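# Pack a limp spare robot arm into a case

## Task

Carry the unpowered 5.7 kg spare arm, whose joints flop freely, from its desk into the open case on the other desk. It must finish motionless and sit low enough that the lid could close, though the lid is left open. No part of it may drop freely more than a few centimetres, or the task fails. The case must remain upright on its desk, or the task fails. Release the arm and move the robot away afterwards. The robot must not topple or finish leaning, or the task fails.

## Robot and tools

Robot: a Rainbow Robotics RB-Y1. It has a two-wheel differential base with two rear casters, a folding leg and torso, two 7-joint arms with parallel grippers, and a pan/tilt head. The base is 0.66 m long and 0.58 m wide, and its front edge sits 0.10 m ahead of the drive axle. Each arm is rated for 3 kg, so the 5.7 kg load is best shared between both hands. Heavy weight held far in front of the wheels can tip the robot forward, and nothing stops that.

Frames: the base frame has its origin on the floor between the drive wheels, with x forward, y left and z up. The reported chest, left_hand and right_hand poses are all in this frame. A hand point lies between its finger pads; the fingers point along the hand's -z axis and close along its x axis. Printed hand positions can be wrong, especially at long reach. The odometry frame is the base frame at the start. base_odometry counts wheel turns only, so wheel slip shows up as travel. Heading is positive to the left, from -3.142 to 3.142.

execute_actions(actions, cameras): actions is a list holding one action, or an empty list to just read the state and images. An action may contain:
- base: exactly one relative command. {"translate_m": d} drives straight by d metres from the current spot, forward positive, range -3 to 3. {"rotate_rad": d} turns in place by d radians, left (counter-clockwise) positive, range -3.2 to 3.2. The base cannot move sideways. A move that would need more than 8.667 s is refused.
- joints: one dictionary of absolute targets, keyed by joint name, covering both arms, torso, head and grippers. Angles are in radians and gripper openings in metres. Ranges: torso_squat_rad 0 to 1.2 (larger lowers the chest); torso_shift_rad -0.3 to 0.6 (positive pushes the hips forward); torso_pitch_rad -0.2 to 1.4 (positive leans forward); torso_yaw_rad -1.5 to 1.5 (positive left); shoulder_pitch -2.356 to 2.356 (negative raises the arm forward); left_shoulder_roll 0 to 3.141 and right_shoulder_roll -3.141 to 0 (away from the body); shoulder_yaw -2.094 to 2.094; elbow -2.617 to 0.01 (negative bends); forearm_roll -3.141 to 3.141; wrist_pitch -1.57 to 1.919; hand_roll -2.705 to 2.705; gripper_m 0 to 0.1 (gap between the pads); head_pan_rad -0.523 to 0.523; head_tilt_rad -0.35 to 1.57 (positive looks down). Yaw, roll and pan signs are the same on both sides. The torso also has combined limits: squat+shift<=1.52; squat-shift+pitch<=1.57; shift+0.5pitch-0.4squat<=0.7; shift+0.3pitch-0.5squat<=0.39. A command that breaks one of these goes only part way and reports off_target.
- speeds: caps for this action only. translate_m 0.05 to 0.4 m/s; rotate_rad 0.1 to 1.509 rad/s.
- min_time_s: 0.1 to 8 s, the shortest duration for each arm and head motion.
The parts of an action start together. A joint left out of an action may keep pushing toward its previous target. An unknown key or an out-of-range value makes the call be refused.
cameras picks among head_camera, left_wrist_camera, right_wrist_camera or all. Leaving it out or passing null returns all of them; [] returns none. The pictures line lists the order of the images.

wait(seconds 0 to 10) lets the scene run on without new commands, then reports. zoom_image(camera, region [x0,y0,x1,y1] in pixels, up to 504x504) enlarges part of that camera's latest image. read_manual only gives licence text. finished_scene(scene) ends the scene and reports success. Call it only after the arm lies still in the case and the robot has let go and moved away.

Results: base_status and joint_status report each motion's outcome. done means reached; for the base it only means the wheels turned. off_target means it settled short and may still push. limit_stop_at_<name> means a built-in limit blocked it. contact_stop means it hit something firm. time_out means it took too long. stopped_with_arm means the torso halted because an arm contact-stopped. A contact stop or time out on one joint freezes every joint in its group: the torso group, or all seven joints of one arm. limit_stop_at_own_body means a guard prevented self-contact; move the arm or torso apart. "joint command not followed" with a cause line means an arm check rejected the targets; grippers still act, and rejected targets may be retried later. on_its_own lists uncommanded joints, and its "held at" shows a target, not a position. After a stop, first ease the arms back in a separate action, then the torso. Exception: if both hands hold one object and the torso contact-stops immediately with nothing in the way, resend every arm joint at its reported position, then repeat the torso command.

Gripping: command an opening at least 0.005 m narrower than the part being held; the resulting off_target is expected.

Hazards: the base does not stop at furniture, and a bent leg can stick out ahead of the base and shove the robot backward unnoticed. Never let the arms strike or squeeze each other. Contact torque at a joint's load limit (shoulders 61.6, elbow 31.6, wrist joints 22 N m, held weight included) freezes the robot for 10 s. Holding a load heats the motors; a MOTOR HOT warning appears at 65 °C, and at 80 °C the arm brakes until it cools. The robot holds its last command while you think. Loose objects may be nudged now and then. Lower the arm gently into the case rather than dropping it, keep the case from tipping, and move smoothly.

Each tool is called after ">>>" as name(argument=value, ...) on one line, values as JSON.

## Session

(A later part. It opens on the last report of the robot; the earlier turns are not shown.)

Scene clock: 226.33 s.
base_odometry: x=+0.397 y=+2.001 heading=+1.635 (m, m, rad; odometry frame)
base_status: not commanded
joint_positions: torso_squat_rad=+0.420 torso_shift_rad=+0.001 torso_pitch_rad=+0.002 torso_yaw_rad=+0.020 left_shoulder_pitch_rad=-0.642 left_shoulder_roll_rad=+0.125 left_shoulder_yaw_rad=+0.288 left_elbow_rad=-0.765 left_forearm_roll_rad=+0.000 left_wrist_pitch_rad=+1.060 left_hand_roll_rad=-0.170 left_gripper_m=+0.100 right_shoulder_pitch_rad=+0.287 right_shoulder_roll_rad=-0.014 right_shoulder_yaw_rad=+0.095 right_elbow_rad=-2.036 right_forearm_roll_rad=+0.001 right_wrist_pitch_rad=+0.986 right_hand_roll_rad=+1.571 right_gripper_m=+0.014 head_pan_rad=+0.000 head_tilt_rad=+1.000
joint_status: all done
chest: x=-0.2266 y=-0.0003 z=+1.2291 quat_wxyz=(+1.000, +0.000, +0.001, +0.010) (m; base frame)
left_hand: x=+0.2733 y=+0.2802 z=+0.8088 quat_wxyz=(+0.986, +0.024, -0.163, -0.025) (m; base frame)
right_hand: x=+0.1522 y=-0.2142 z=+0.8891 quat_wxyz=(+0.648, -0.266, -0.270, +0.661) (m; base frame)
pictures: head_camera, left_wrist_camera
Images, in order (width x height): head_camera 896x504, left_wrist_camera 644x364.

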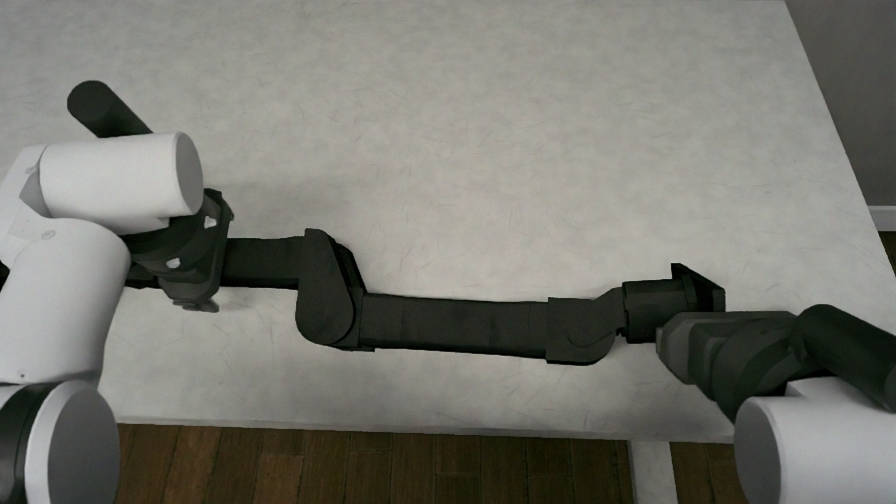

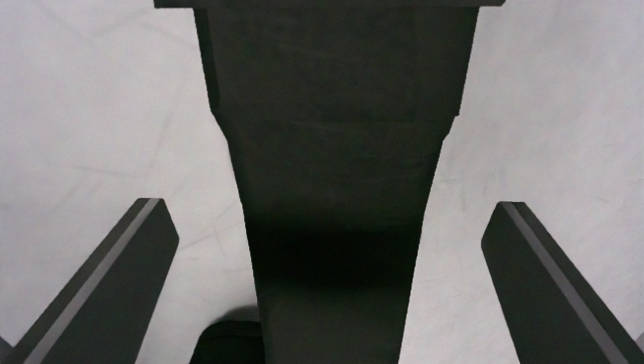

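>>> execute_actions(actions=[{"joints":{"left_gripper_m":0.03}}], cameras=["head_camera","left_wrist_camera"])

Scene clock: 230.20 s.
base_odometry: x=+0.397 y=+2.001 heading=+1.635 (m, m, rad; odometry frame)
base_status: not commanded
joint_positions: torso_squat_rad=+0.420 torso_shift_rad=+0.001 torso_pitch_rad=+0.002 torso_yaw_rad=+0.020 left_shoulder_pitch_rad=-0.643 left_shoulder_roll_rad=+0.125 left_shoulder_yaw_rad=+0.288 left_elbow_rad=-0.766 left_forearm_roll_rad=+0.000 left_wrist_pitch_rad=+1.060 left_hand_roll_rad=-0.170 left_gripper_m=+0.053 right_shoulder_pitch_rad=+0.288 right_shoulder_roll_rad=-0.014 right_shoulder_yaw_rad=+0.095 right_elbow_rad=-2.036 right_forearm_roll_rad=+0.001 right_wrist_pitch_rad=+0.986 right_hand_roll_rad=+1.571 right_gripper_m=+0.014 head_pan_rad=+0.000 head_tilt_rad=+1.000
joint_status: left_gripper_m off_target (ended at +0.053, target +0.030)
chest: x=-0.2266 y=-0.0003 z=+1.2291 quat_wxyz=(+1.000, +0.000, +0.001, +0.010) (m; base frame)
left_hand: x=+0.2738 y=+0.2802 z=+0.8093 quat_wxyz=(+0.986, +0.024, -0.163, -0.025) (m; base frame)
right_hand: x=+0.1522 y=-0.2142 z=+0.8891 quat_wxyz=(+0.648, -0.266, -0.270, +0.661) (m; base frame)
pictures: head_camera, left_wrist_camera
Images, in order (width x height): head_camera 896x504, left_wrist_camera 644x364.

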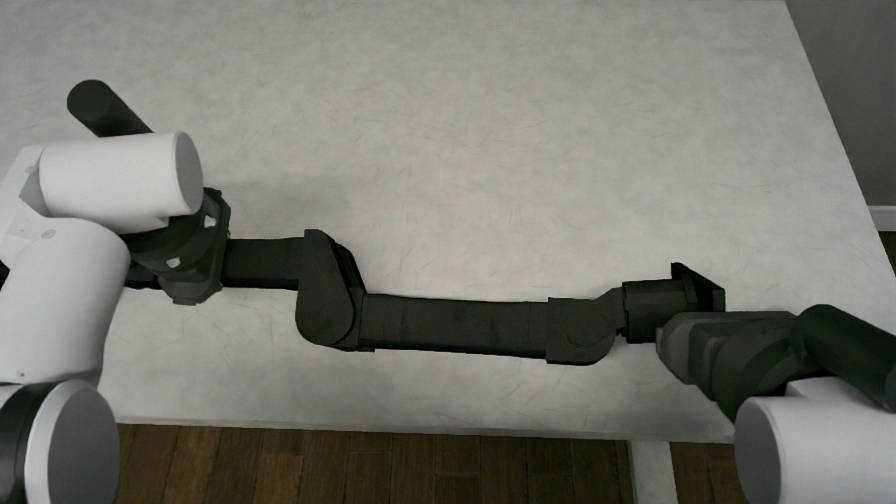

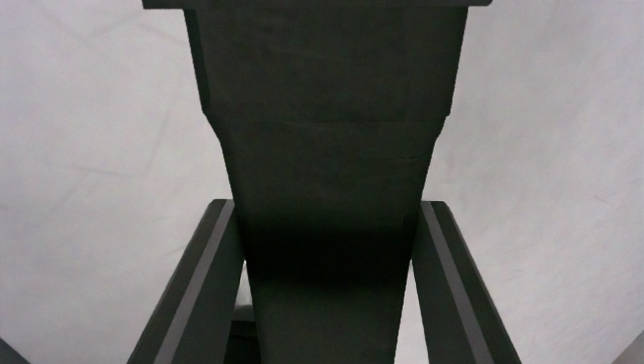

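>>> execute_actions(actions=[{"joints":{"left_gripper_m":0.056,"right_shoulder_pitch_rad":0.478,"right_shoulder_roll_rad":-0.036,"right_shoulder_yaw_rad":0.158,"right_elbow_rad":-1.675,"right_wrist_pitch_rad":0.044},"min_time_s":2.5}])

Scene clock: 235.87 s.
base_odometry: x=+0.397 y=+2.001 heading=+1.635 (m, m, rad; odometry frame)
base_status: not commanded
joint_positions: torso_squat_rad=+0.420 torso_shift_rad=+0.001 torso_pitch_rad=+0.001 torso_yaw_rad=+0.020 left_shoulder_pitch_rad=-0.643 left_shoulder_roll_rad=+0.125 left_shoulder_yaw_rad=+0.288 left_elbow_rad=-0.765 left_forearm_roll_rad=+0.000 left_wrist_pitch_rad=+1.060 left_hand_roll_rad=-0.170 left_gripper_m=+0.056 right_shoulder_pitch_rad=+0.476 right_shoulder_roll_rad=-0.036 right_shoulder_yaw_rad=+0.157 right_elbow_rad=-1.677 right_forearm_roll_rad=+0.000 right_wrist_pitch_rad=+0.043 right_hand_roll_rad=+1.571 right_gripper_m=+0.012 head_pan_rad=+0.000 head_tilt_rad=+1.000
joint_status: all done
chest: x=-0.2268 y=-0.0001 z=+1.2291 quat_wxyz=(+1.000, +0.000, +0.001, +0.010) (m; base frame)
left_hand: x=+0.2736 y=+0.2802 z=+0.8094 quat_wxyz=(+0.986, +0.023, -0.163, -0.025) (m; base frame)
right_hand: x=+0.1286 y=-0.2135 z=+0.8442 quat_wxyz=(+0.581, -0.391, -0.398, +0.593) (m; base frame)
pictures: head_camera, left_wrist_camera, right_wrist_camera
Images, in order (width x height): head_camera 896x504, left_wrist_camera 644x364, right_wrist_camera 644x364.

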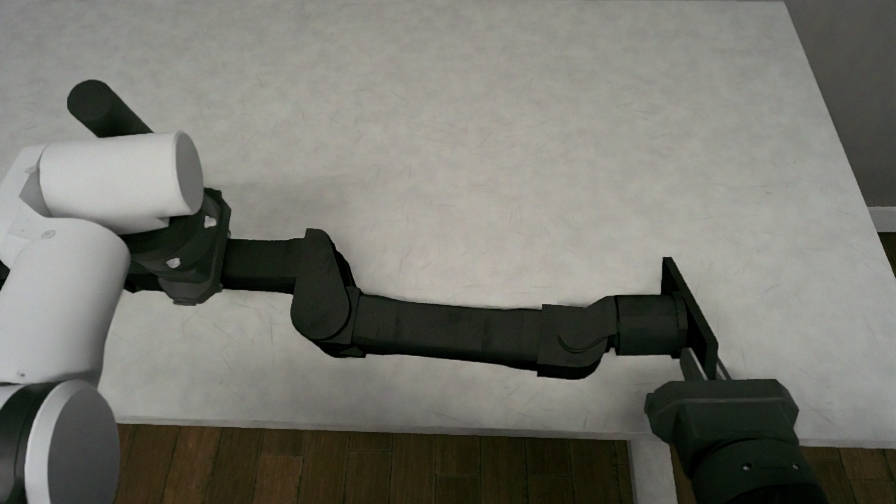

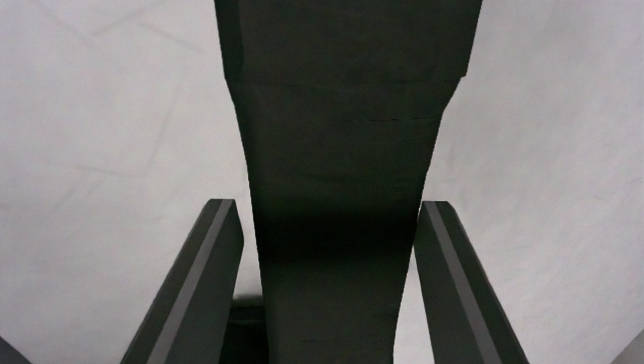

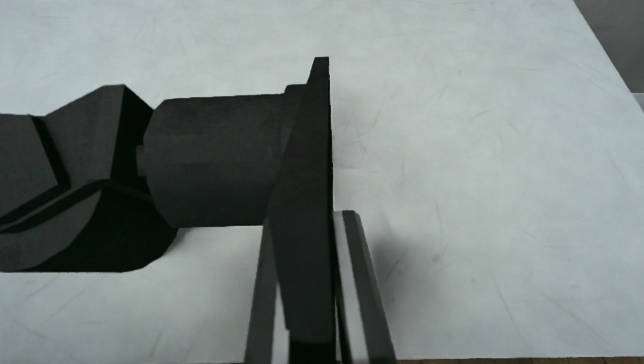

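>>> execute_actions(actions=[{"joints":{"left_gripper_m":0.1,"right_shoulder_pitch_rad":0.226,"right_shoulder_roll_rad":-0.008,"right_shoulder_yaw_rad":0.077,"right_elbow_rad":-0.885,"right_wrist_pitch_rad":-0.812},"min_time_s":2.5}])

Scene clock: 246.20 s.
base_odometry: x=+0.397 y=+2.001 heading=+1.635 (m, m, rad; odometry frame)
base_status: not commanded
joint_positions: torso_squat_rad=+0.420 torso_shift_rad=+0.001 torso_pitch_rad=+0.002 torso_yaw_rad=+0.020 left_shoulder_pitch_rad=-0.642 left_shoulder_roll_rad=+0.125 left_shoulder_yaw_rad=+0.288 left_elbow_rad=-0.765 left_forearm_roll_rad=+0.000 left_wrist_pitch_rad=+1.060 left_hand_roll_rad=-0.170 left_gripper_m=+0.100 right_shoulder_pitch_rad=+0.228 right_shoulder_roll_rad=-0.008 right_shoulder_yaw_rad=+0.077 right_elbow_rad=-0.883 right_forearm_roll_rad=+0.000 right_wrist_pitch_rad=-0.810 right_hand_roll_rad=+1.571 right_gripper_m=+0.012 head_pan_rad=+0.000 head_tilt_rad=+1.000
joint_status: all done
chest: x=-0.2267 y=-0.0002 z=+1.2291 quat_wxyz=(+1.000, +0.000, +0.001, +0.010) (m; base frame)
left_hand: x=+0.2735 y=+0.2803 z=+0.8091 quat_wxyz=(+0.986, +0.024, -0.163, -0.025) (m; base frame)
right_hand: x=+0.1123 y=-0.2138 z=+0.7910 quat_wxyz=(+0.518, -0.471, -0.480, +0.528) (m; base frame)
pictures: head_camera, left_wrist_camera, right_wrist_camera
Images, in order (width x height): head_camera 896x504, left_wrist_camera 644x364, right_wrist_camera 644x364.

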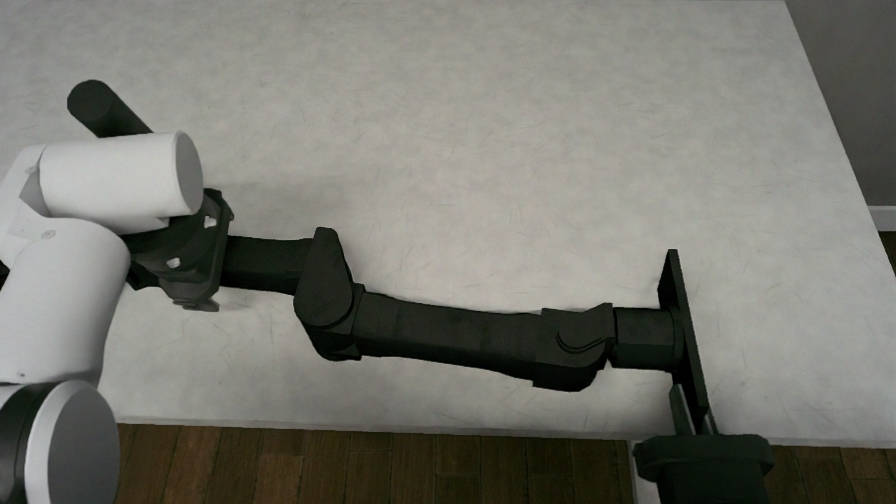

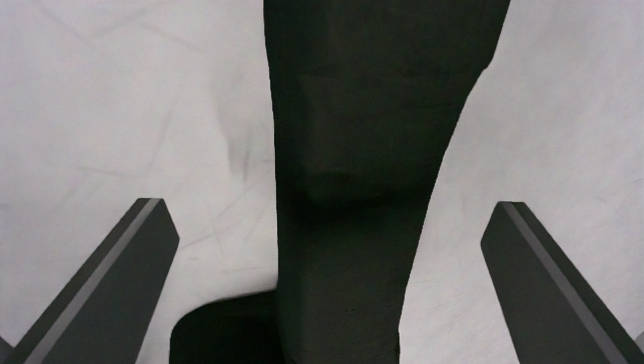

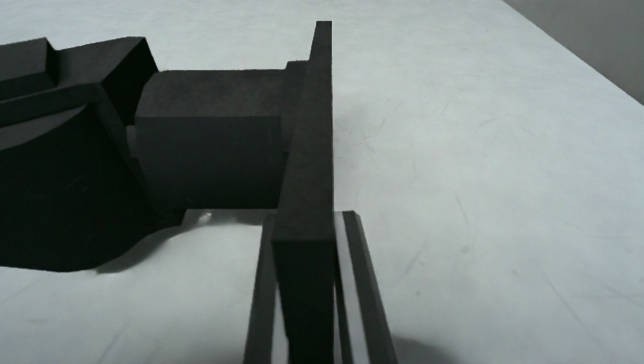

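>>> execute_actions(actions=[{"joints":{"torso_squat_rad":0.445}}], cameras=[])

>>> execute_actions(actions=[{"joints":{"right_gripper_m":0.06}}], cameras=["head_camera","right_wrist_camera"])

Scene clock: 250.20 s.
base_odometry: x=+0.397 y=+2.001 heading=+1.635 (m, m, rad; odometry frame)
base_status: not commanded
joint_positions: torso_squat_rad=+0.445 torso_shift_rad=+0.001 torso_pitch_rad=+0.002 torso_yaw_rad=+0.020 left_shoulder_pitch_rad=-0.642 left_shoulder_roll_rad=+0.125 left_shoulder_yaw_rad=+0.288 left_elbow_rad=-0.765 left_forearm_roll_rad=+0.000 left_wrist_pitch_rad=+1.060 left_hand_roll_rad=-0.170 left_gripper_m=+0.100 right_shoulder_pitch_rad=+0.227 right_shoulder_roll_rad=-0.008 right_shoulder_yaw_rad=+0.076 right_elbow_rad=-0.884 right_forearm_roll_rad=-0.001 right_wrist_pitch_rad=-0.811 right_hand_roll_rad=+1.571 right_gripper_m=+0.012 head_pan_rad=+0.000 head_tilt_rad=+1.000
joint_status: all done
chest: x=-0.2268 y=-0.0002 z=+1.2218 quat_wxyz=(+1.000, +0.000, +0.001, +0.010) (m; base frame)
left_hand: x=+0.2734 y=+0.2803 z=+0.8019 quat_wxyz=(+0.986, +0.024, -0.163, -0.025) (m; base frame)
right_hand: x=+0.1130 y=-0.2142 z=+0.7847 quat_wxyz=(+0.517, -0.472, -0.481, +0.527) (m; base frame)
pictures: none
No camera images: the call's "cameras" was empty. Leave "cameras" out to get every camera's image.

Scene clock: 251.27 s.
base_odometry: x=+0.397 y=+2.001 heading=+1.635 (m, m, rad; odometry frame)
base_status: not commanded
joint_positions: torso_squat_rad=+0.445 torso_shift_rad=+0.001 torso_pitch_rad=+0.002 torso_yaw_rad=+0.020 left_shoulder_pitch_rad=-0.642 left_shoulder_roll_rad=+0.125 left_shoulder_yaw_rad=+0.288 left_elbow_rad=-0.765 left_forearm_roll_rad=+0.000 left_wrist_pitch_rad=+1.060 left_hand_roll_rad=-0.170 left_gripper_m=+0.100 right_shoulder_pitch_rad=+0.226 right_shoulder_roll_rad=-0.008 right_shoulder_yaw_rad=+0.077 right_elbow_rad=-0.885 right_forearm_roll_rad=+0.000 right_wrist_pitch_rad=-0.812 right_hand_roll_rad=+1.571 right_gripper_m=+0.060 head_pan_rad=+0.000 head_tilt_rad=+1.000
joint_status: all done
chest: x=-0.2268 y=-0.0001 z=+1.2218 quat_wxyz=(+1.000, +0.000, +0.001, +0.010) (m; base frame)
left_hand: x=+0.2734 y=+0.2803 z=+0.8019 quat_wxyz=(+0.986, +0.024, -0.163, -0.025) (m; base frame)
right_hand: x=+0.1136 y=-0.2138 z=+0.7853 quat_wxyz=(+0.516, -0.473, -0.482, +0.527) (m; base frame)
pictures: head_camera, right_wrist_camera
Images, in order (width x height): head_camera 896x504, right_wrist_camera 644x364.

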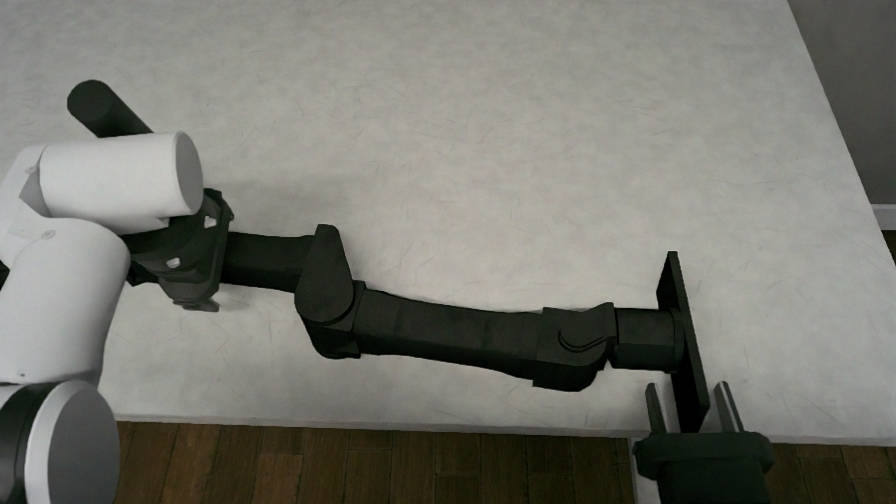

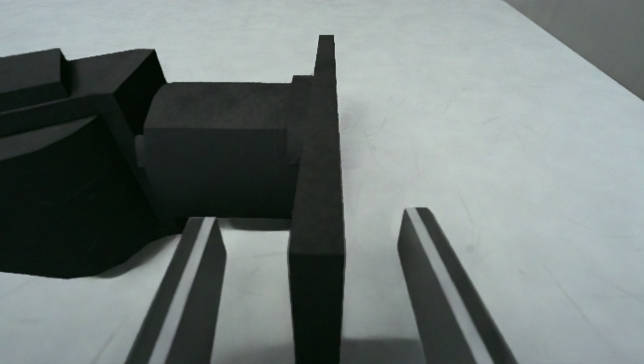

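>>> execute_actions(actions=[{"joints":{"torso_squat_rad":0.3,"torso_yaw_rad":0,"right_elbow_rad":-1.4,"right_wrist_pitch_rad":-0.4,"left_shoulder_pitch_rad":-0.495,"left_shoulder_roll_rad":0.09,"left_shoulder_yaw_rad":0.25,"left_elbow_rad":-1.345,"left_wrist_pitch_rad":1.5},"min_time_s":1.0}], cameras=["head_camera"])

Scene clock: 281.37 s.
base_odometry: x=+0.397 y=+2.001 heading=+1.635 (m, m, rad; odometry frame)
base_status: not commanded
joint_positions: torso_squat_rad=+0.300 torso_shift_rad=+0.001 torso_pitch_rad=+0.002 torso_yaw_rad=+0.000 left_shoulder_pitch_rad=-0.495 left_shoulder_roll_rad=+0.090 left_shoulder_yaw_rad=+0.250 left_elbow_rad=-1.345 left_forearm_roll_rad=+0.000 left_wrist_pitch_rad=+1.500 left_hand_roll_rad=-0.170 left_gripper_m=+0.100 right_shoulder_pitch_rad=+0.226 right_shoulder_roll_rad=-0.008 right_shoulder_yaw_rad=+0.077 right_elbow_rad=-1.400 right_forearm_roll_rad=+0.000 right_wrist_pitch_rad=-0.400 right_hand_roll_rad=+1.571 right_gripper_m=+0.060 head_pan_rad=+0.000 head_tilt_rad=+1.000
joint_status: all done
chest: x=-0.2268 y=-0.0001 z=+1.2587 quat_wxyz=(+1.000, +0.000, +0.001, +0.000) (m; base frame)
left_hand: x=+0.2545 y=+0.2701 z=+0.9235 quat_wxyz=(+0.986, +0.024, -0.160, -0.035) (m; base frame)
right_hand: x=+0.2011 y=-0.2203 z=+0.9410 quat_wxyz=(+0.496, -0.504, -0.503, +0.496) (m; base frame)
pictures: head_camera
Images, in order (width x height): head_camera 896x504.

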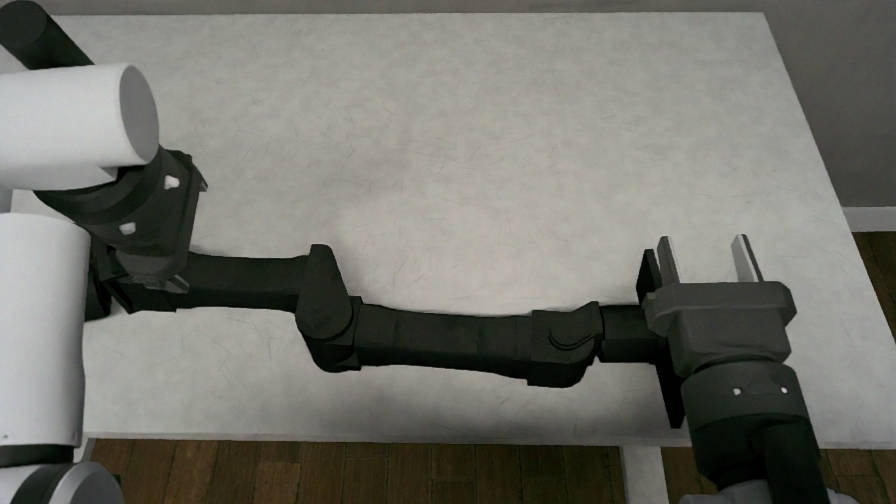

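>>> execute_actions(actions=[{"base":{"rotate_rad":-1.035},"joints":{"left_shoulder_pitch_rad":-1.303,"left_shoulder_roll_rad":0.294,"left_shoulder_yaw_rad":0.347,"left_elbow_rad":-0.55,"left_wrist_pitch_rad":1.85,"left_hand_roll_rad":0.0,"right_shoulder_pitch_rad":-1.303,"right_shoulder_roll_rad":-0.294,"right_shoulder_yaw_rad":-0.347,"right_elbow_rad":-0.55,"right_wrist_pitch_rad":1.85,"right_hand_roll_rad":0.2,"right_gripper_m":0.1},"min_time_s":2.5}], cameras=[])

>>> execute_actions(actions=[{"base":{"translate_m":-0.123},"joints":{"torso_squat_rad":0.6}}], cameras=[])

>>> execute_actions(actions=[{"base":{"rotate_rad":0.865},"joints":{"torso_squat_rad":0.85,"head_tilt_rad":0.8}}])

Scene clock: 296.63 s.
base_odometry: x=+0.397 y=+2.001 heading=+0.601 (m, m, rad; odometry frame)
base_status: done
joint_positions: torso_squat_rad=+0.300 torso_shift_rad=+0.001 torso_pitch_rad=+0.002 torso_yaw_rad=+0.000 left_shoulder_pitch_rad=-1.303 left_shoulder_roll_rad=+0.294 left_shoulder_yaw_rad=+0.347 left_elbow_rad=-0.550 left_forearm_roll_rad=+0.000 left_wrist_pitch_rad=+1.850 left_hand_roll_rad=+0.000 left_gripper_m=+0.100 right_shoulder_pitch_rad=-1.303 right_shoulder_roll_rad=-0.294 right_shoulder_yaw_rad=-0.347 right_elbow_rad=-0.550 right_forearm_roll_rad=+0.000 right_wrist_pitch_rad=+1.850 right_hand_roll_rad=+0.200 right_gripper_m=+0.099 head_pan_rad=+0.000 head_tilt_rad=+1.000
joint_status: all done
chest: x=-0.2268 y=-0.0001 z=+1.2587 quat_wxyz=(+1.000, +0.000, +0.001, +0.000) (m; base frame)
left_hand: x=+0.3016 y=+0.2410 z=+1.1044 quat_wxyz=(+1.000, +0.000, +0.000, +0.020) (m; base frame)
right_hand: x=+0.3014 y=-0.2413 z=+1.1043 quat_wxyz=(+0.997, +0.000, +0.001, +0.080) (m; base frame)
pictures: none
No camera images: the call's "cameras" was empty. Leave "cameras" out to get every camera's image.

Scene clock: 298.43 s.
base_odometry: x=+0.296 y=+1.931 heading=+0.600 (m, m, rad; odometry frame)
base_status: done
joint_positions: torso_squat_rad=+0.600 torso_shift_rad=+0.001 torso_pitch_rad=+0.001 torso_yaw_rad=+0.000 left_shoulder_pitch_rad=-1.303 left_shoulder_roll_rad=+0.294 left_shoulder_yaw_rad=+0.347 left_elbow_rad=-0.550 left_forearm_roll_rad=+0.000 left_wrist_pitch_rad=+1.850 left_hand_roll_rad=+0.000 left_gripper_m=+0.100 right_shoulder_pitch_rad=-1.303 right_shoulder_roll_rad=-0.294 right_shoulder_yaw_rad=-0.347 right_elbow_rad=-0.550 right_forearm_roll_rad=+0.000 right_wrist_pitch_rad=+1.850 right_hand_roll_rad=+0.200 right_gripper_m=+0.099 head_pan_rad=+0.000 head_tilt_rad=+1.000
joint_status: all done
chest: x=-0.2269 y=-0.0001 z=+1.1677 quat_wxyz=(+1.000, +0.000, +0.001, +0.000) (m; base frame)
left_hand: x=+0.3015 y=+0.2410 z=+1.0134 quat_wxyz=(+1.000, +0.000, +0.000, +0.020) (m; base frame)
right_hand: x=+0.3013 y=-0.2413 z=+1.0133 quat_wxyz=(+0.997, +0.000, +0.001, +0.080) (m; base frame)
pictures: none
No camera images: the call's "cameras" was empty. Leave "cameras" out to get every camera's image.

Scene clock: 301.40 s.
base_odometry: x=+0.296 y=+1.931 heading=+1.464 (m, m, rad; odometry frame)
base_status: done
joint_positions: torso_squat_rad=+0.850 torso_shift_rad=+0.001 torso_pitch_rad=+0.001 torso_yaw_rad=+0.000 left_shoulder_pitch_rad=-1.303 left_shoulder_roll_rad=+0.294 left_shoulder_yaw_rad=+0.347 left_elbow_rad=-0.550 left_forearm_roll_rad=+0.000 left_wrist_pitch_rad=+1.850 left_hand_roll_rad=+0.000 left_gripper_m=+0.100 right_shoulder_pitch_rad=-1.303 right_shoulder_roll_rad=-0.294 right_shoulder_yaw_rad=-0.347 right_elbow_rad=-0.550 right_forearm_roll_rad=+0.000 right_wrist_pitch_rad=+1.850 right_hand_roll_rad=+0.200 right_gripper_m=+0.099 head_pan_rad=+0.000 head_tilt_rad=+0.800
joint_status: all done
chest: x=-0.2271 y=+0.0000 z=+1.0519 quat_wxyz=(+1.000, +0.000, +0.001, +0.000) (m; base frame)
left_hand: x=+0.3014 y=+0.2411 z=+0.8977 quat_wxyz=(+1.000, +0.000, +0.000, +0.020) (m; base frame)
right_hand: x=+0.3012 y=-0.2412 z=+0.8976 quat_wxyz=(+0.997, +0.000, +0.001, +0.080) (m; base frame)
pictures: head_camera, left_wrist_camera, right_wrist_camera
Images, in order (width x height): head_camera 896x504, left_wrist_camera 644x364, right_wrist_camera 644x364.

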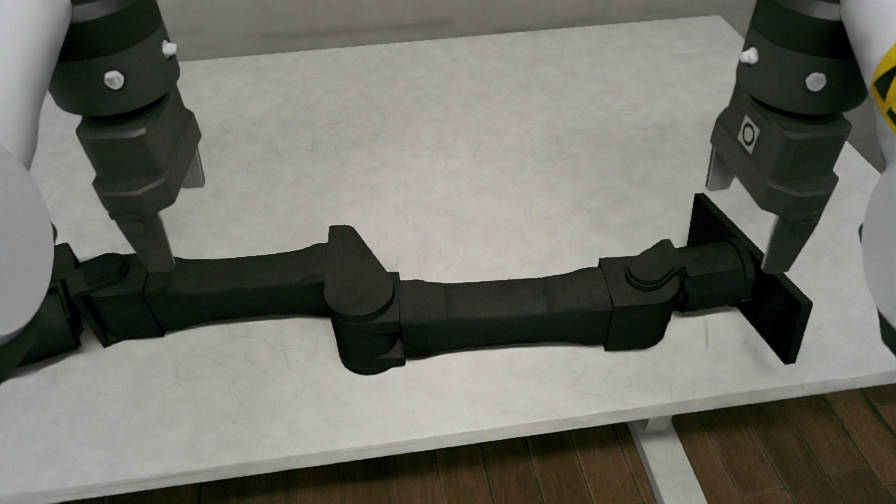

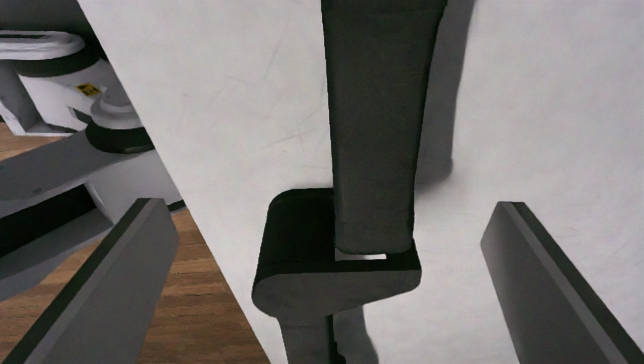

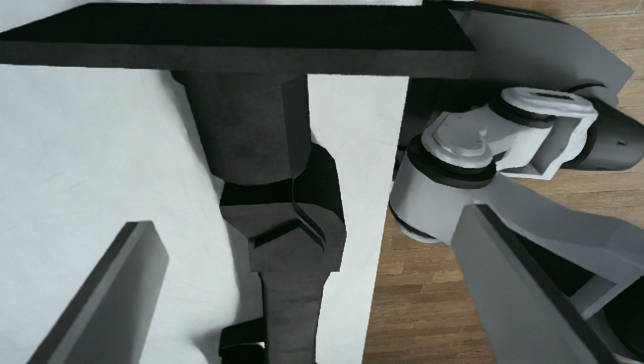

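>>> execute_actions(actions=[{"base":{"translate_m":0.032},"joints":{"torso_squat_rad":0.95,"left_shoulder_pitch_rad":-1.273,"left_shoulder_roll_rad":0.38,"left_shoulder_yaw_rad":0.37,"left_hand_roll_rad":-0.095}}])

Scene clock: 311.77 s.
base_odometry: x=+0.299 y=+1.963 heading=+1.465 (m, m, rad; odometry frame)
base_status: done
joint_positions: torso_squat_rad=+0.950 torso_shift_rad=+0.001 torso_pitch_rad=+0.002 torso_yaw_rad=+0.000 left_shoulder_pitch_rad=-1.273 left_shoulder_roll_rad=+0.380 left_shoulder_yaw_rad=+0.370 left_elbow_rad=-0.550 left_forearm_roll_rad=+0.000 left_wrist_pitch_rad=+1.850 left_hand_roll_rad=-0.095 left_gripper_m=+0.100 right_shoulder_pitch_rad=-1.303 right_shoulder_roll_rad=-0.294 right_shoulder_yaw_rad=-0.347 right_elbow_rad=-0.550 right_forearm_roll_rad=+0.000 right_wrist_pitch_rad=+1.850 right_hand_roll_rad=+0.200 right_gripper_m=+0.099 head_pan_rad=+0.000 head_tilt_rad=+0.800
joint_status: all done
chest: x=-0.2271 y=+0.0000 z=+0.9971 quat_wxyz=(+1.000, +0.000, +0.001, +0.000) (m; base frame)
left_hand: x=+0.2974 y=+0.2912 z=+0.8440 quat_wxyz=(+1.000, +0.001, -0.001, +0.020) (m; base frame)
right_hand: x=+0.3011 y=-0.2413 z=+0.8427 quat_wxyz=(+0.997, +0.000, +0.001, +0.080) (m; base frame)
pictures: head_camera, left_wrist_camera, right_wrist_camera
Images, in order (width x height): head_camera 896x504, left_wrist_camera 644x364, right_wrist_camera 644x364.

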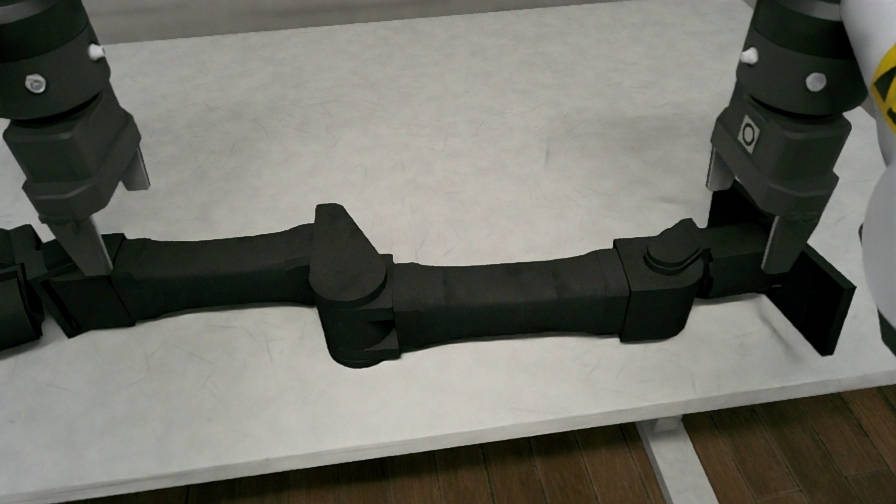

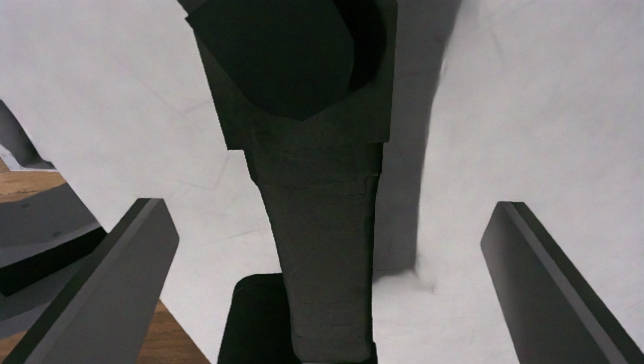

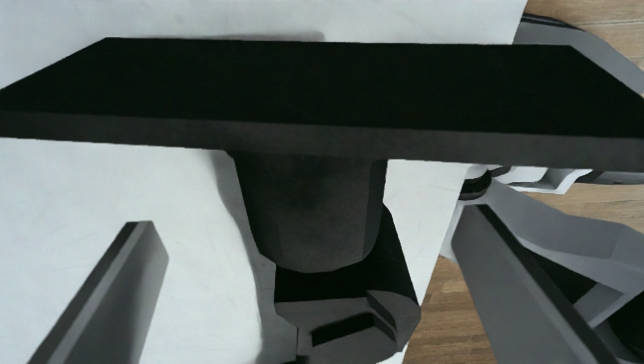

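>>> execute_actions(actions=[{"joints":{"torso_squat_rad":1.0,"left_shoulder_pitch_rad":-1.282,"left_shoulder_roll_rad":0.353,"left_shoulder_yaw_rad":0.363,"left_hand_roll_rad":-0.02,"left_elbow_rad":-0.47,"left_wrist_pitch_rad":1.79}}])

Scene clock: 317.93 s.
base_odometry: x=+0.299 y=+1.963 heading=+1.465 (m, m, rad; odometry frame)
base_status: not commanded
joint_positions: torso_squat_rad=+1.000 torso_shift_rad=+0.001 torso_pitch_rad=+0.001 torso_yaw_rad=+0.000 left_shoulder_pitch_rad=-1.282 left_shoulder_roll_rad=+0.353 left_shoulder_yaw_rad=+0.363 left_elbow_rad=-0.470 left_forearm_roll_rad=+0.000 left_wrist_pitch_rad=+1.790 left_hand_roll_rad=-0.020 left_gripper_m=+0.100 right_shoulder_pitch_rad=-1.303 right_shoulder_roll_rad=-0.294 right_shoulder_yaw_rad=-0.347 right_elbow_rad=-0.550 right_forearm_roll_rad=+0.000 right_wrist_pitch_rad=+1.850 right_hand_roll_rad=+0.200 right_gripper_m=+0.099 head_pan_rad=+0.000 head_tilt_rad=+0.800
joint_status: all done
chest: x=-0.2271 y=+0.0000 z=+0.9681 quat_wxyz=(+1.000, +0.000, +0.001, +0.000) (m; base frame)
left_hand: x=+0.2968 y=+0.2753 z=+0.7938 quat_wxyz=(+0.999, -0.001, +0.010, +0.042) (m; base frame)
right_hand: x=+0.3011 y=-0.2413 z=+0.8138 quat_wxyz=(+0.997, +0.000, +0.001, +0.080) (m; base frame)
pictures: head_camera, left_wrist_camera, right_wrist_camera
Images, in order (width x height): head_camera 896x504, left_wrist_camera 644x364, right_wrist_camera 644x364.

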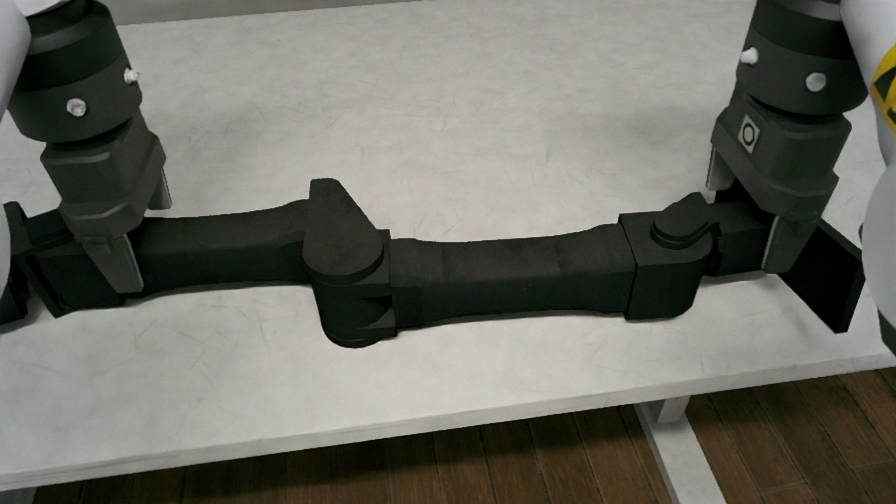

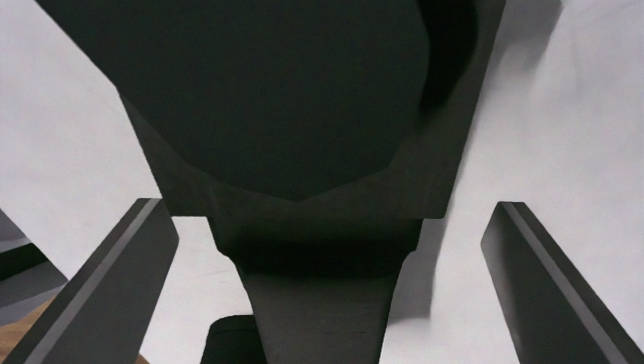

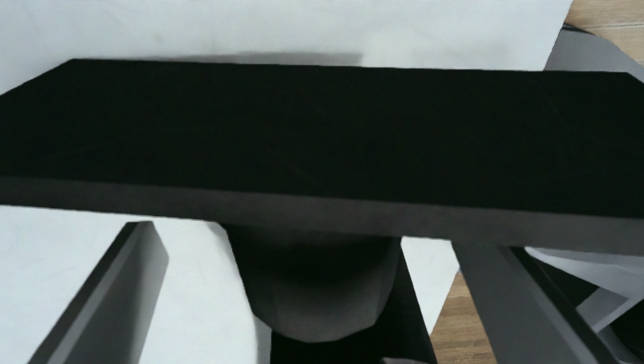

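>>> execute_actions(actions=[{"joints":{"torso_squat_rad":1.022,"left_shoulder_pitch_rad":-1.29,"left_shoulder_roll_rad":0.33,"left_shoulder_yaw_rad":0.357,"left_hand_roll_rad":0.005,"left_elbow_rad":-0.405,"left_wrist_pitch_rad":1.745},"min_time_s":1}])

Scene clock: 324.50 s.
base_odometry: x=+0.299 y=+1.963 heading=+1.465 (m, m, rad; odometry frame)
base_status: not commanded
joint_positions: torso_squat_rad=+1.022 torso_shift_rad=+0.001 torso_pitch_rad=+0.001 torso_yaw_rad=+0.000 left_shoulder_pitch_rad=-1.290 left_shoulder_roll_rad=+0.330 left_shoulder_yaw_rad=+0.357 left_elbow_rad=-0.405 left_forearm_roll_rad=+0.000 left_wrist_pitch_rad=+1.745 left_hand_roll_rad=+0.005 left_gripper_m=+0.100 right_shoulder_pitch_rad=-1.303 right_shoulder_roll_rad=-0.294 right_shoulder_yaw_rad=-0.347 right_elbow_rad=-0.550 right_forearm_roll_rad=+0.000 right_wrist_pitch_rad=+1.850 right_hand_roll_rad=+0.200 right_gripper_m=+0.099 head_pan_rad=+0.000 head_tilt_rad=+0.800
joint_status: all done
chest: x=-0.2272 y=+0.0000 z=+0.9551 quat_wxyz=(+1.000, +0.000, +0.001, +0.000) (m; base frame)
left_hand: x=+0.2940 y=+0.2618 z=+0.7639 quat_wxyz=(+0.999, -0.001, +0.020, +0.043) (m; base frame)
right_hand: x=+0.3011 y=-0.2413 z=+0.8007 quat_wxyz=(+0.997, +0.000, +0.001, +0.080) (m; base frame)
pictures: head_camera, left_wrist_camera, right_wrist_camera
Images, in order (width x height): head_camera 896x504, left_wrist_camera 644x364, right_wrist_camera 644x364.

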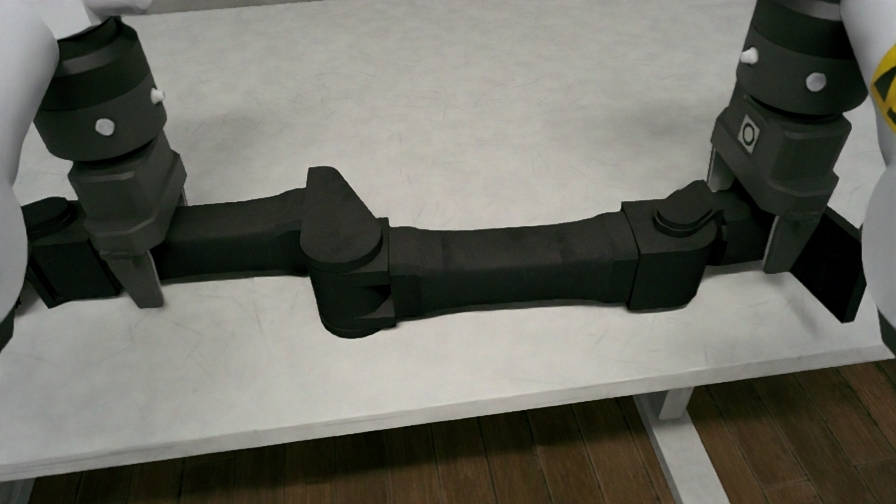

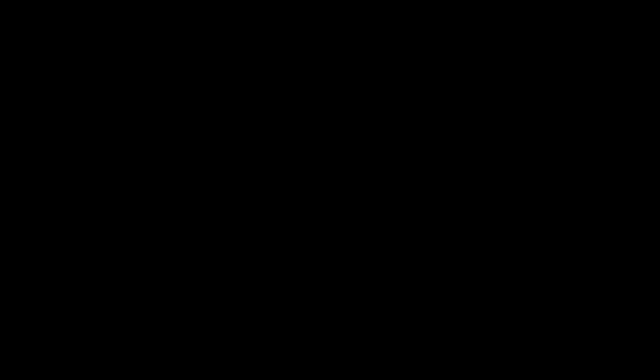

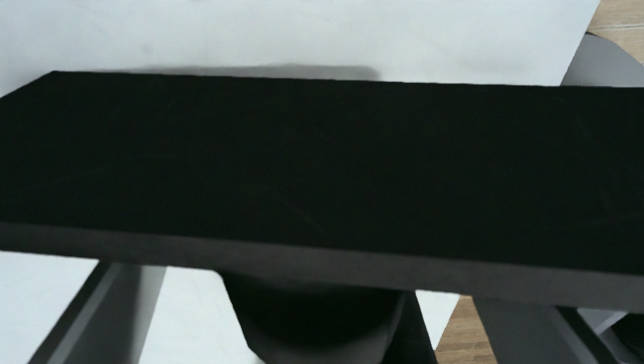

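>>> execute_actions(actions=[{"joints":{"right_elbow_rad":-0.515,"right_wrist_pitch_rad":1.815,"left_gripper_m":0.02},"min_time_s":0.5}], cameras=[])

>>> execute_actions(actions=[{"joints":{"right_gripper_m":0.02}}])

Scene clock: 328.37 s.
base_odometry: x=+0.299 y=+1.963 heading=+1.465 (m, m, rad; odometry frame)
base_status: not commanded
joint_positions: torso_squat_rad=+1.022 torso_shift_rad=+0.001 torso_pitch_rad=+0.001 torso_yaw_rad=+0.000 left_shoulder_pitch_rad=-1.290 left_shoulder_roll_rad=+0.330 left_shoulder_yaw_rad=+0.357 left_elbow_rad=-0.405 left_forearm_roll_rad=+0.000 left_wrist_pitch_rad=+1.745 left_hand_roll_rad=+0.005 left_gripper_m=+0.055 right_shoulder_pitch_rad=-1.303 right_shoulder_roll_rad=-0.294 right_shoulder_yaw_rad=-0.347 right_elbow_rad=-0.515 right_forearm_roll_rad=+0.000 right_wrist_pitch_rad=+1.815 right_hand_roll_rad=+0.200 right_gripper_m=+0.099 head_pan_rad=+0.000 head_tilt_rad=+0.800
joint_status: left_gripper_m off_target (ended at +0.055, target +0.020); the others done
chest: x=-0.2271 y=+0.0000 z=+0.9551 quat_wxyz=(+1.000, +0.000, +0.001, +0.000) (m; base frame)
left_hand: x=+0.2942 y=+0.2617 z=+0.7640 quat_wxyz=(+0.999, -0.001, +0.020, +0.043) (m; base frame)
right_hand: x=+0.3023 y=-0.2414 z=+0.7918 quat_wxyz=(+0.997, +0.000, +0.001, +0.080) (m; base frame)
pictures: none
No camera images: the call's "cameras" was empty. Leave "cameras" out to get every camera's image.

Scene clock: 329.63 s.
base_odometry: x=+0.299 y=+1.963 heading=+1.465 (m, m, rad; odometry frame)
base_status: not commanded
joint_positions: torso_squat_rad=+1.022 torso_shift_rad=+0.001 torso_pitch_rad=+0.001 torso_yaw_rad=+0.000 left_shoulder_pitch_rad=-1.290 left_shoulder_roll_rad=+0.330 left_shoulder_yaw_rad=+0.357 left_elbow_rad=-0.405 left_forearm_roll_rad=+0.000 left_wrist_pitch_rad=+1.745 left_hand_roll_rad=+0.005 left_gripper_m=+0.055 right_shoulder_pitch_rad=-1.303 right_shoulder_roll_rad=-0.294 right_shoulder_yaw_rad=-0.347 right_elbow_rad=-0.515 right_forearm_roll_rad=+0.000 right_wrist_pitch_rad=+1.815 right_hand_roll_rad=+0.200 right_gripper_m=+0.062 head_pan_rad=+0.000 head_tilt_rad=+0.800
joint_status: right_gripper_m off_target (ended at +0.062, target +0.020)
chest: x=-0.2272 y=+0.0000 z=+0.9551 quat_wxyz=(+1.000, +0.000, +0.001, +0.000) (m; base frame)
left_hand: x=+0.2941 y=+0.2618 z=+0.7639 quat_wxyz=(+0.999, -0.001, +0.020, +0.043) (m; base frame)
right_hand: x=+0.3023 y=-0.2415 z=+0.7917 quat_wxyz=(+0.997, +0.000, +0.001, +0.080) (m; base frame)
pictures: head_camera, left_wrist_camera, right_wrist_camera
Images, in order (width x height): head_camera 896x504, left_wrist_camera 644x364, right_wrist_camera 644x364.

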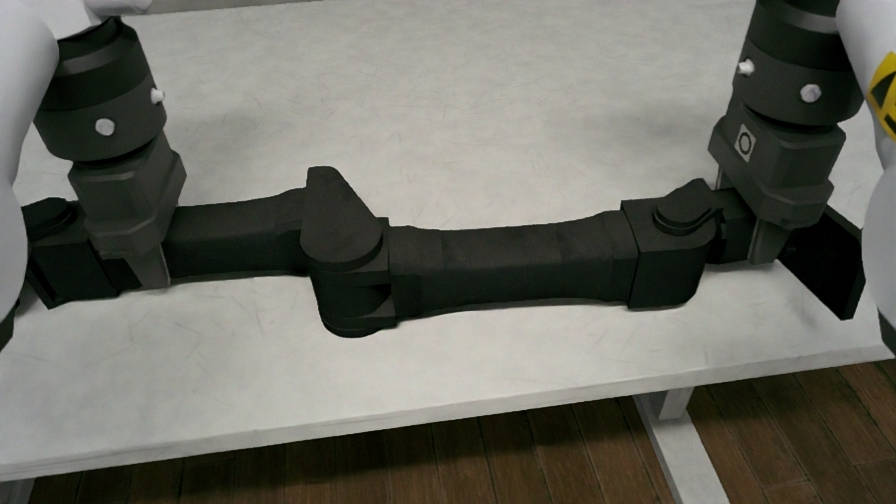

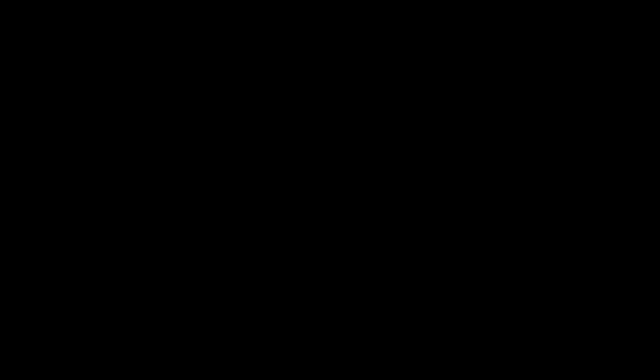

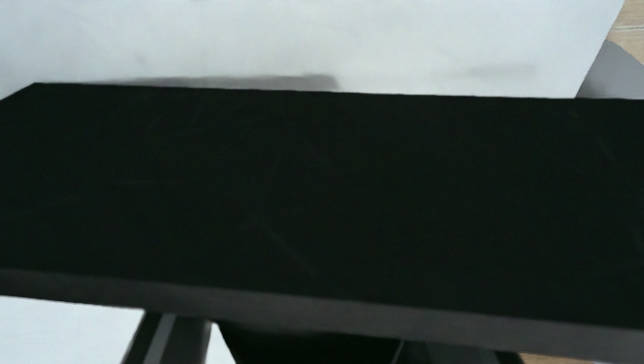

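Small test lift.

>>> execute_actions(actions=[{"joints":{"torso_squat_rad":0.97,"head_pan_rad":0.4}}], cameras=["head_camera"])

Scene clock: 332.77 s.
base_odometry: x=+0.299 y=+1.963 heading=+1.465 (m, m, rad; odometry frame)
base_status: not commanded
joint_positions: torso_squat_rad=+0.970 torso_shift_rad=+0.002 torso_pitch_rad=+0.003 torso_yaw_rad=+0.000 left_shoulder_pitch_rad=-1.287 left_shoulder_roll_rad=+0.330 left_shoulder_yaw_rad=+0.357 left_elbow_rad=-0.404 left_forearm_roll_rad=+0.000 left_wrist_pitch_rad=+1.744 left_hand_roll_rad=+0.005 left_gripper_m=+0.055 right_shoulder_pitch_rad=-1.301 right_shoulder_roll_rad=-0.293 right_shoulder_yaw_rad=-0.347 right_elbow_rad=-0.514 right_forearm_roll_rad=+0.000 right_wrist_pitch_rad=+1.815 right_hand_roll_rad=+0.200 right_gripper_m=+0.062 head_pan_rad=+0.400 head_tilt_rad=+0.800
joint_status: all done
chest: x=-0.2264 y=+0.0001 z=+0.9857 quat_wxyz=(+1.000, +0.000, +0.001, +0.000) (m; base frame)
left_hand: x=+0.2932 y=+0.2620 z=+0.7914 quat_wxyz=(+0.999, -0.001, +0.023, +0.043) (m; base frame)
right_hand: x=+0.3020 y=-0.2414 z=+0.8202 quat_wxyz=(+0.997, +0.000, +0.003, +0.080) (m; base frame)
pictures: head_camera
Images, in order (width x height): head_camera 896x504.

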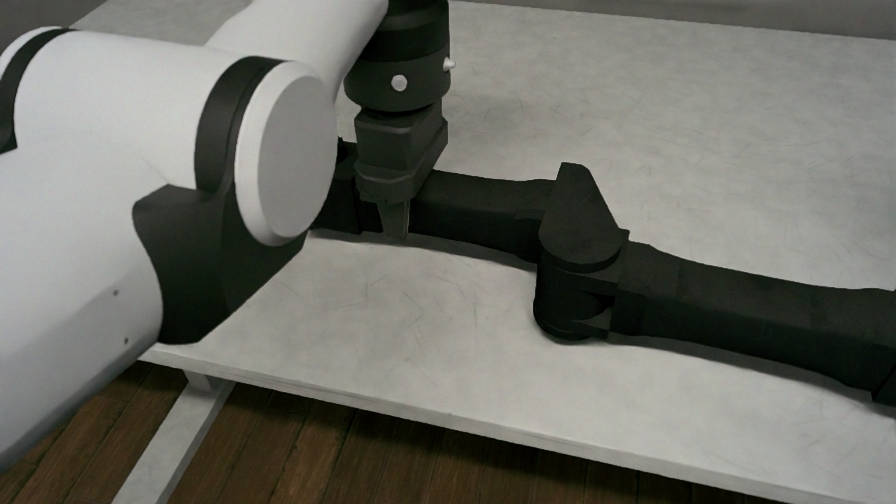

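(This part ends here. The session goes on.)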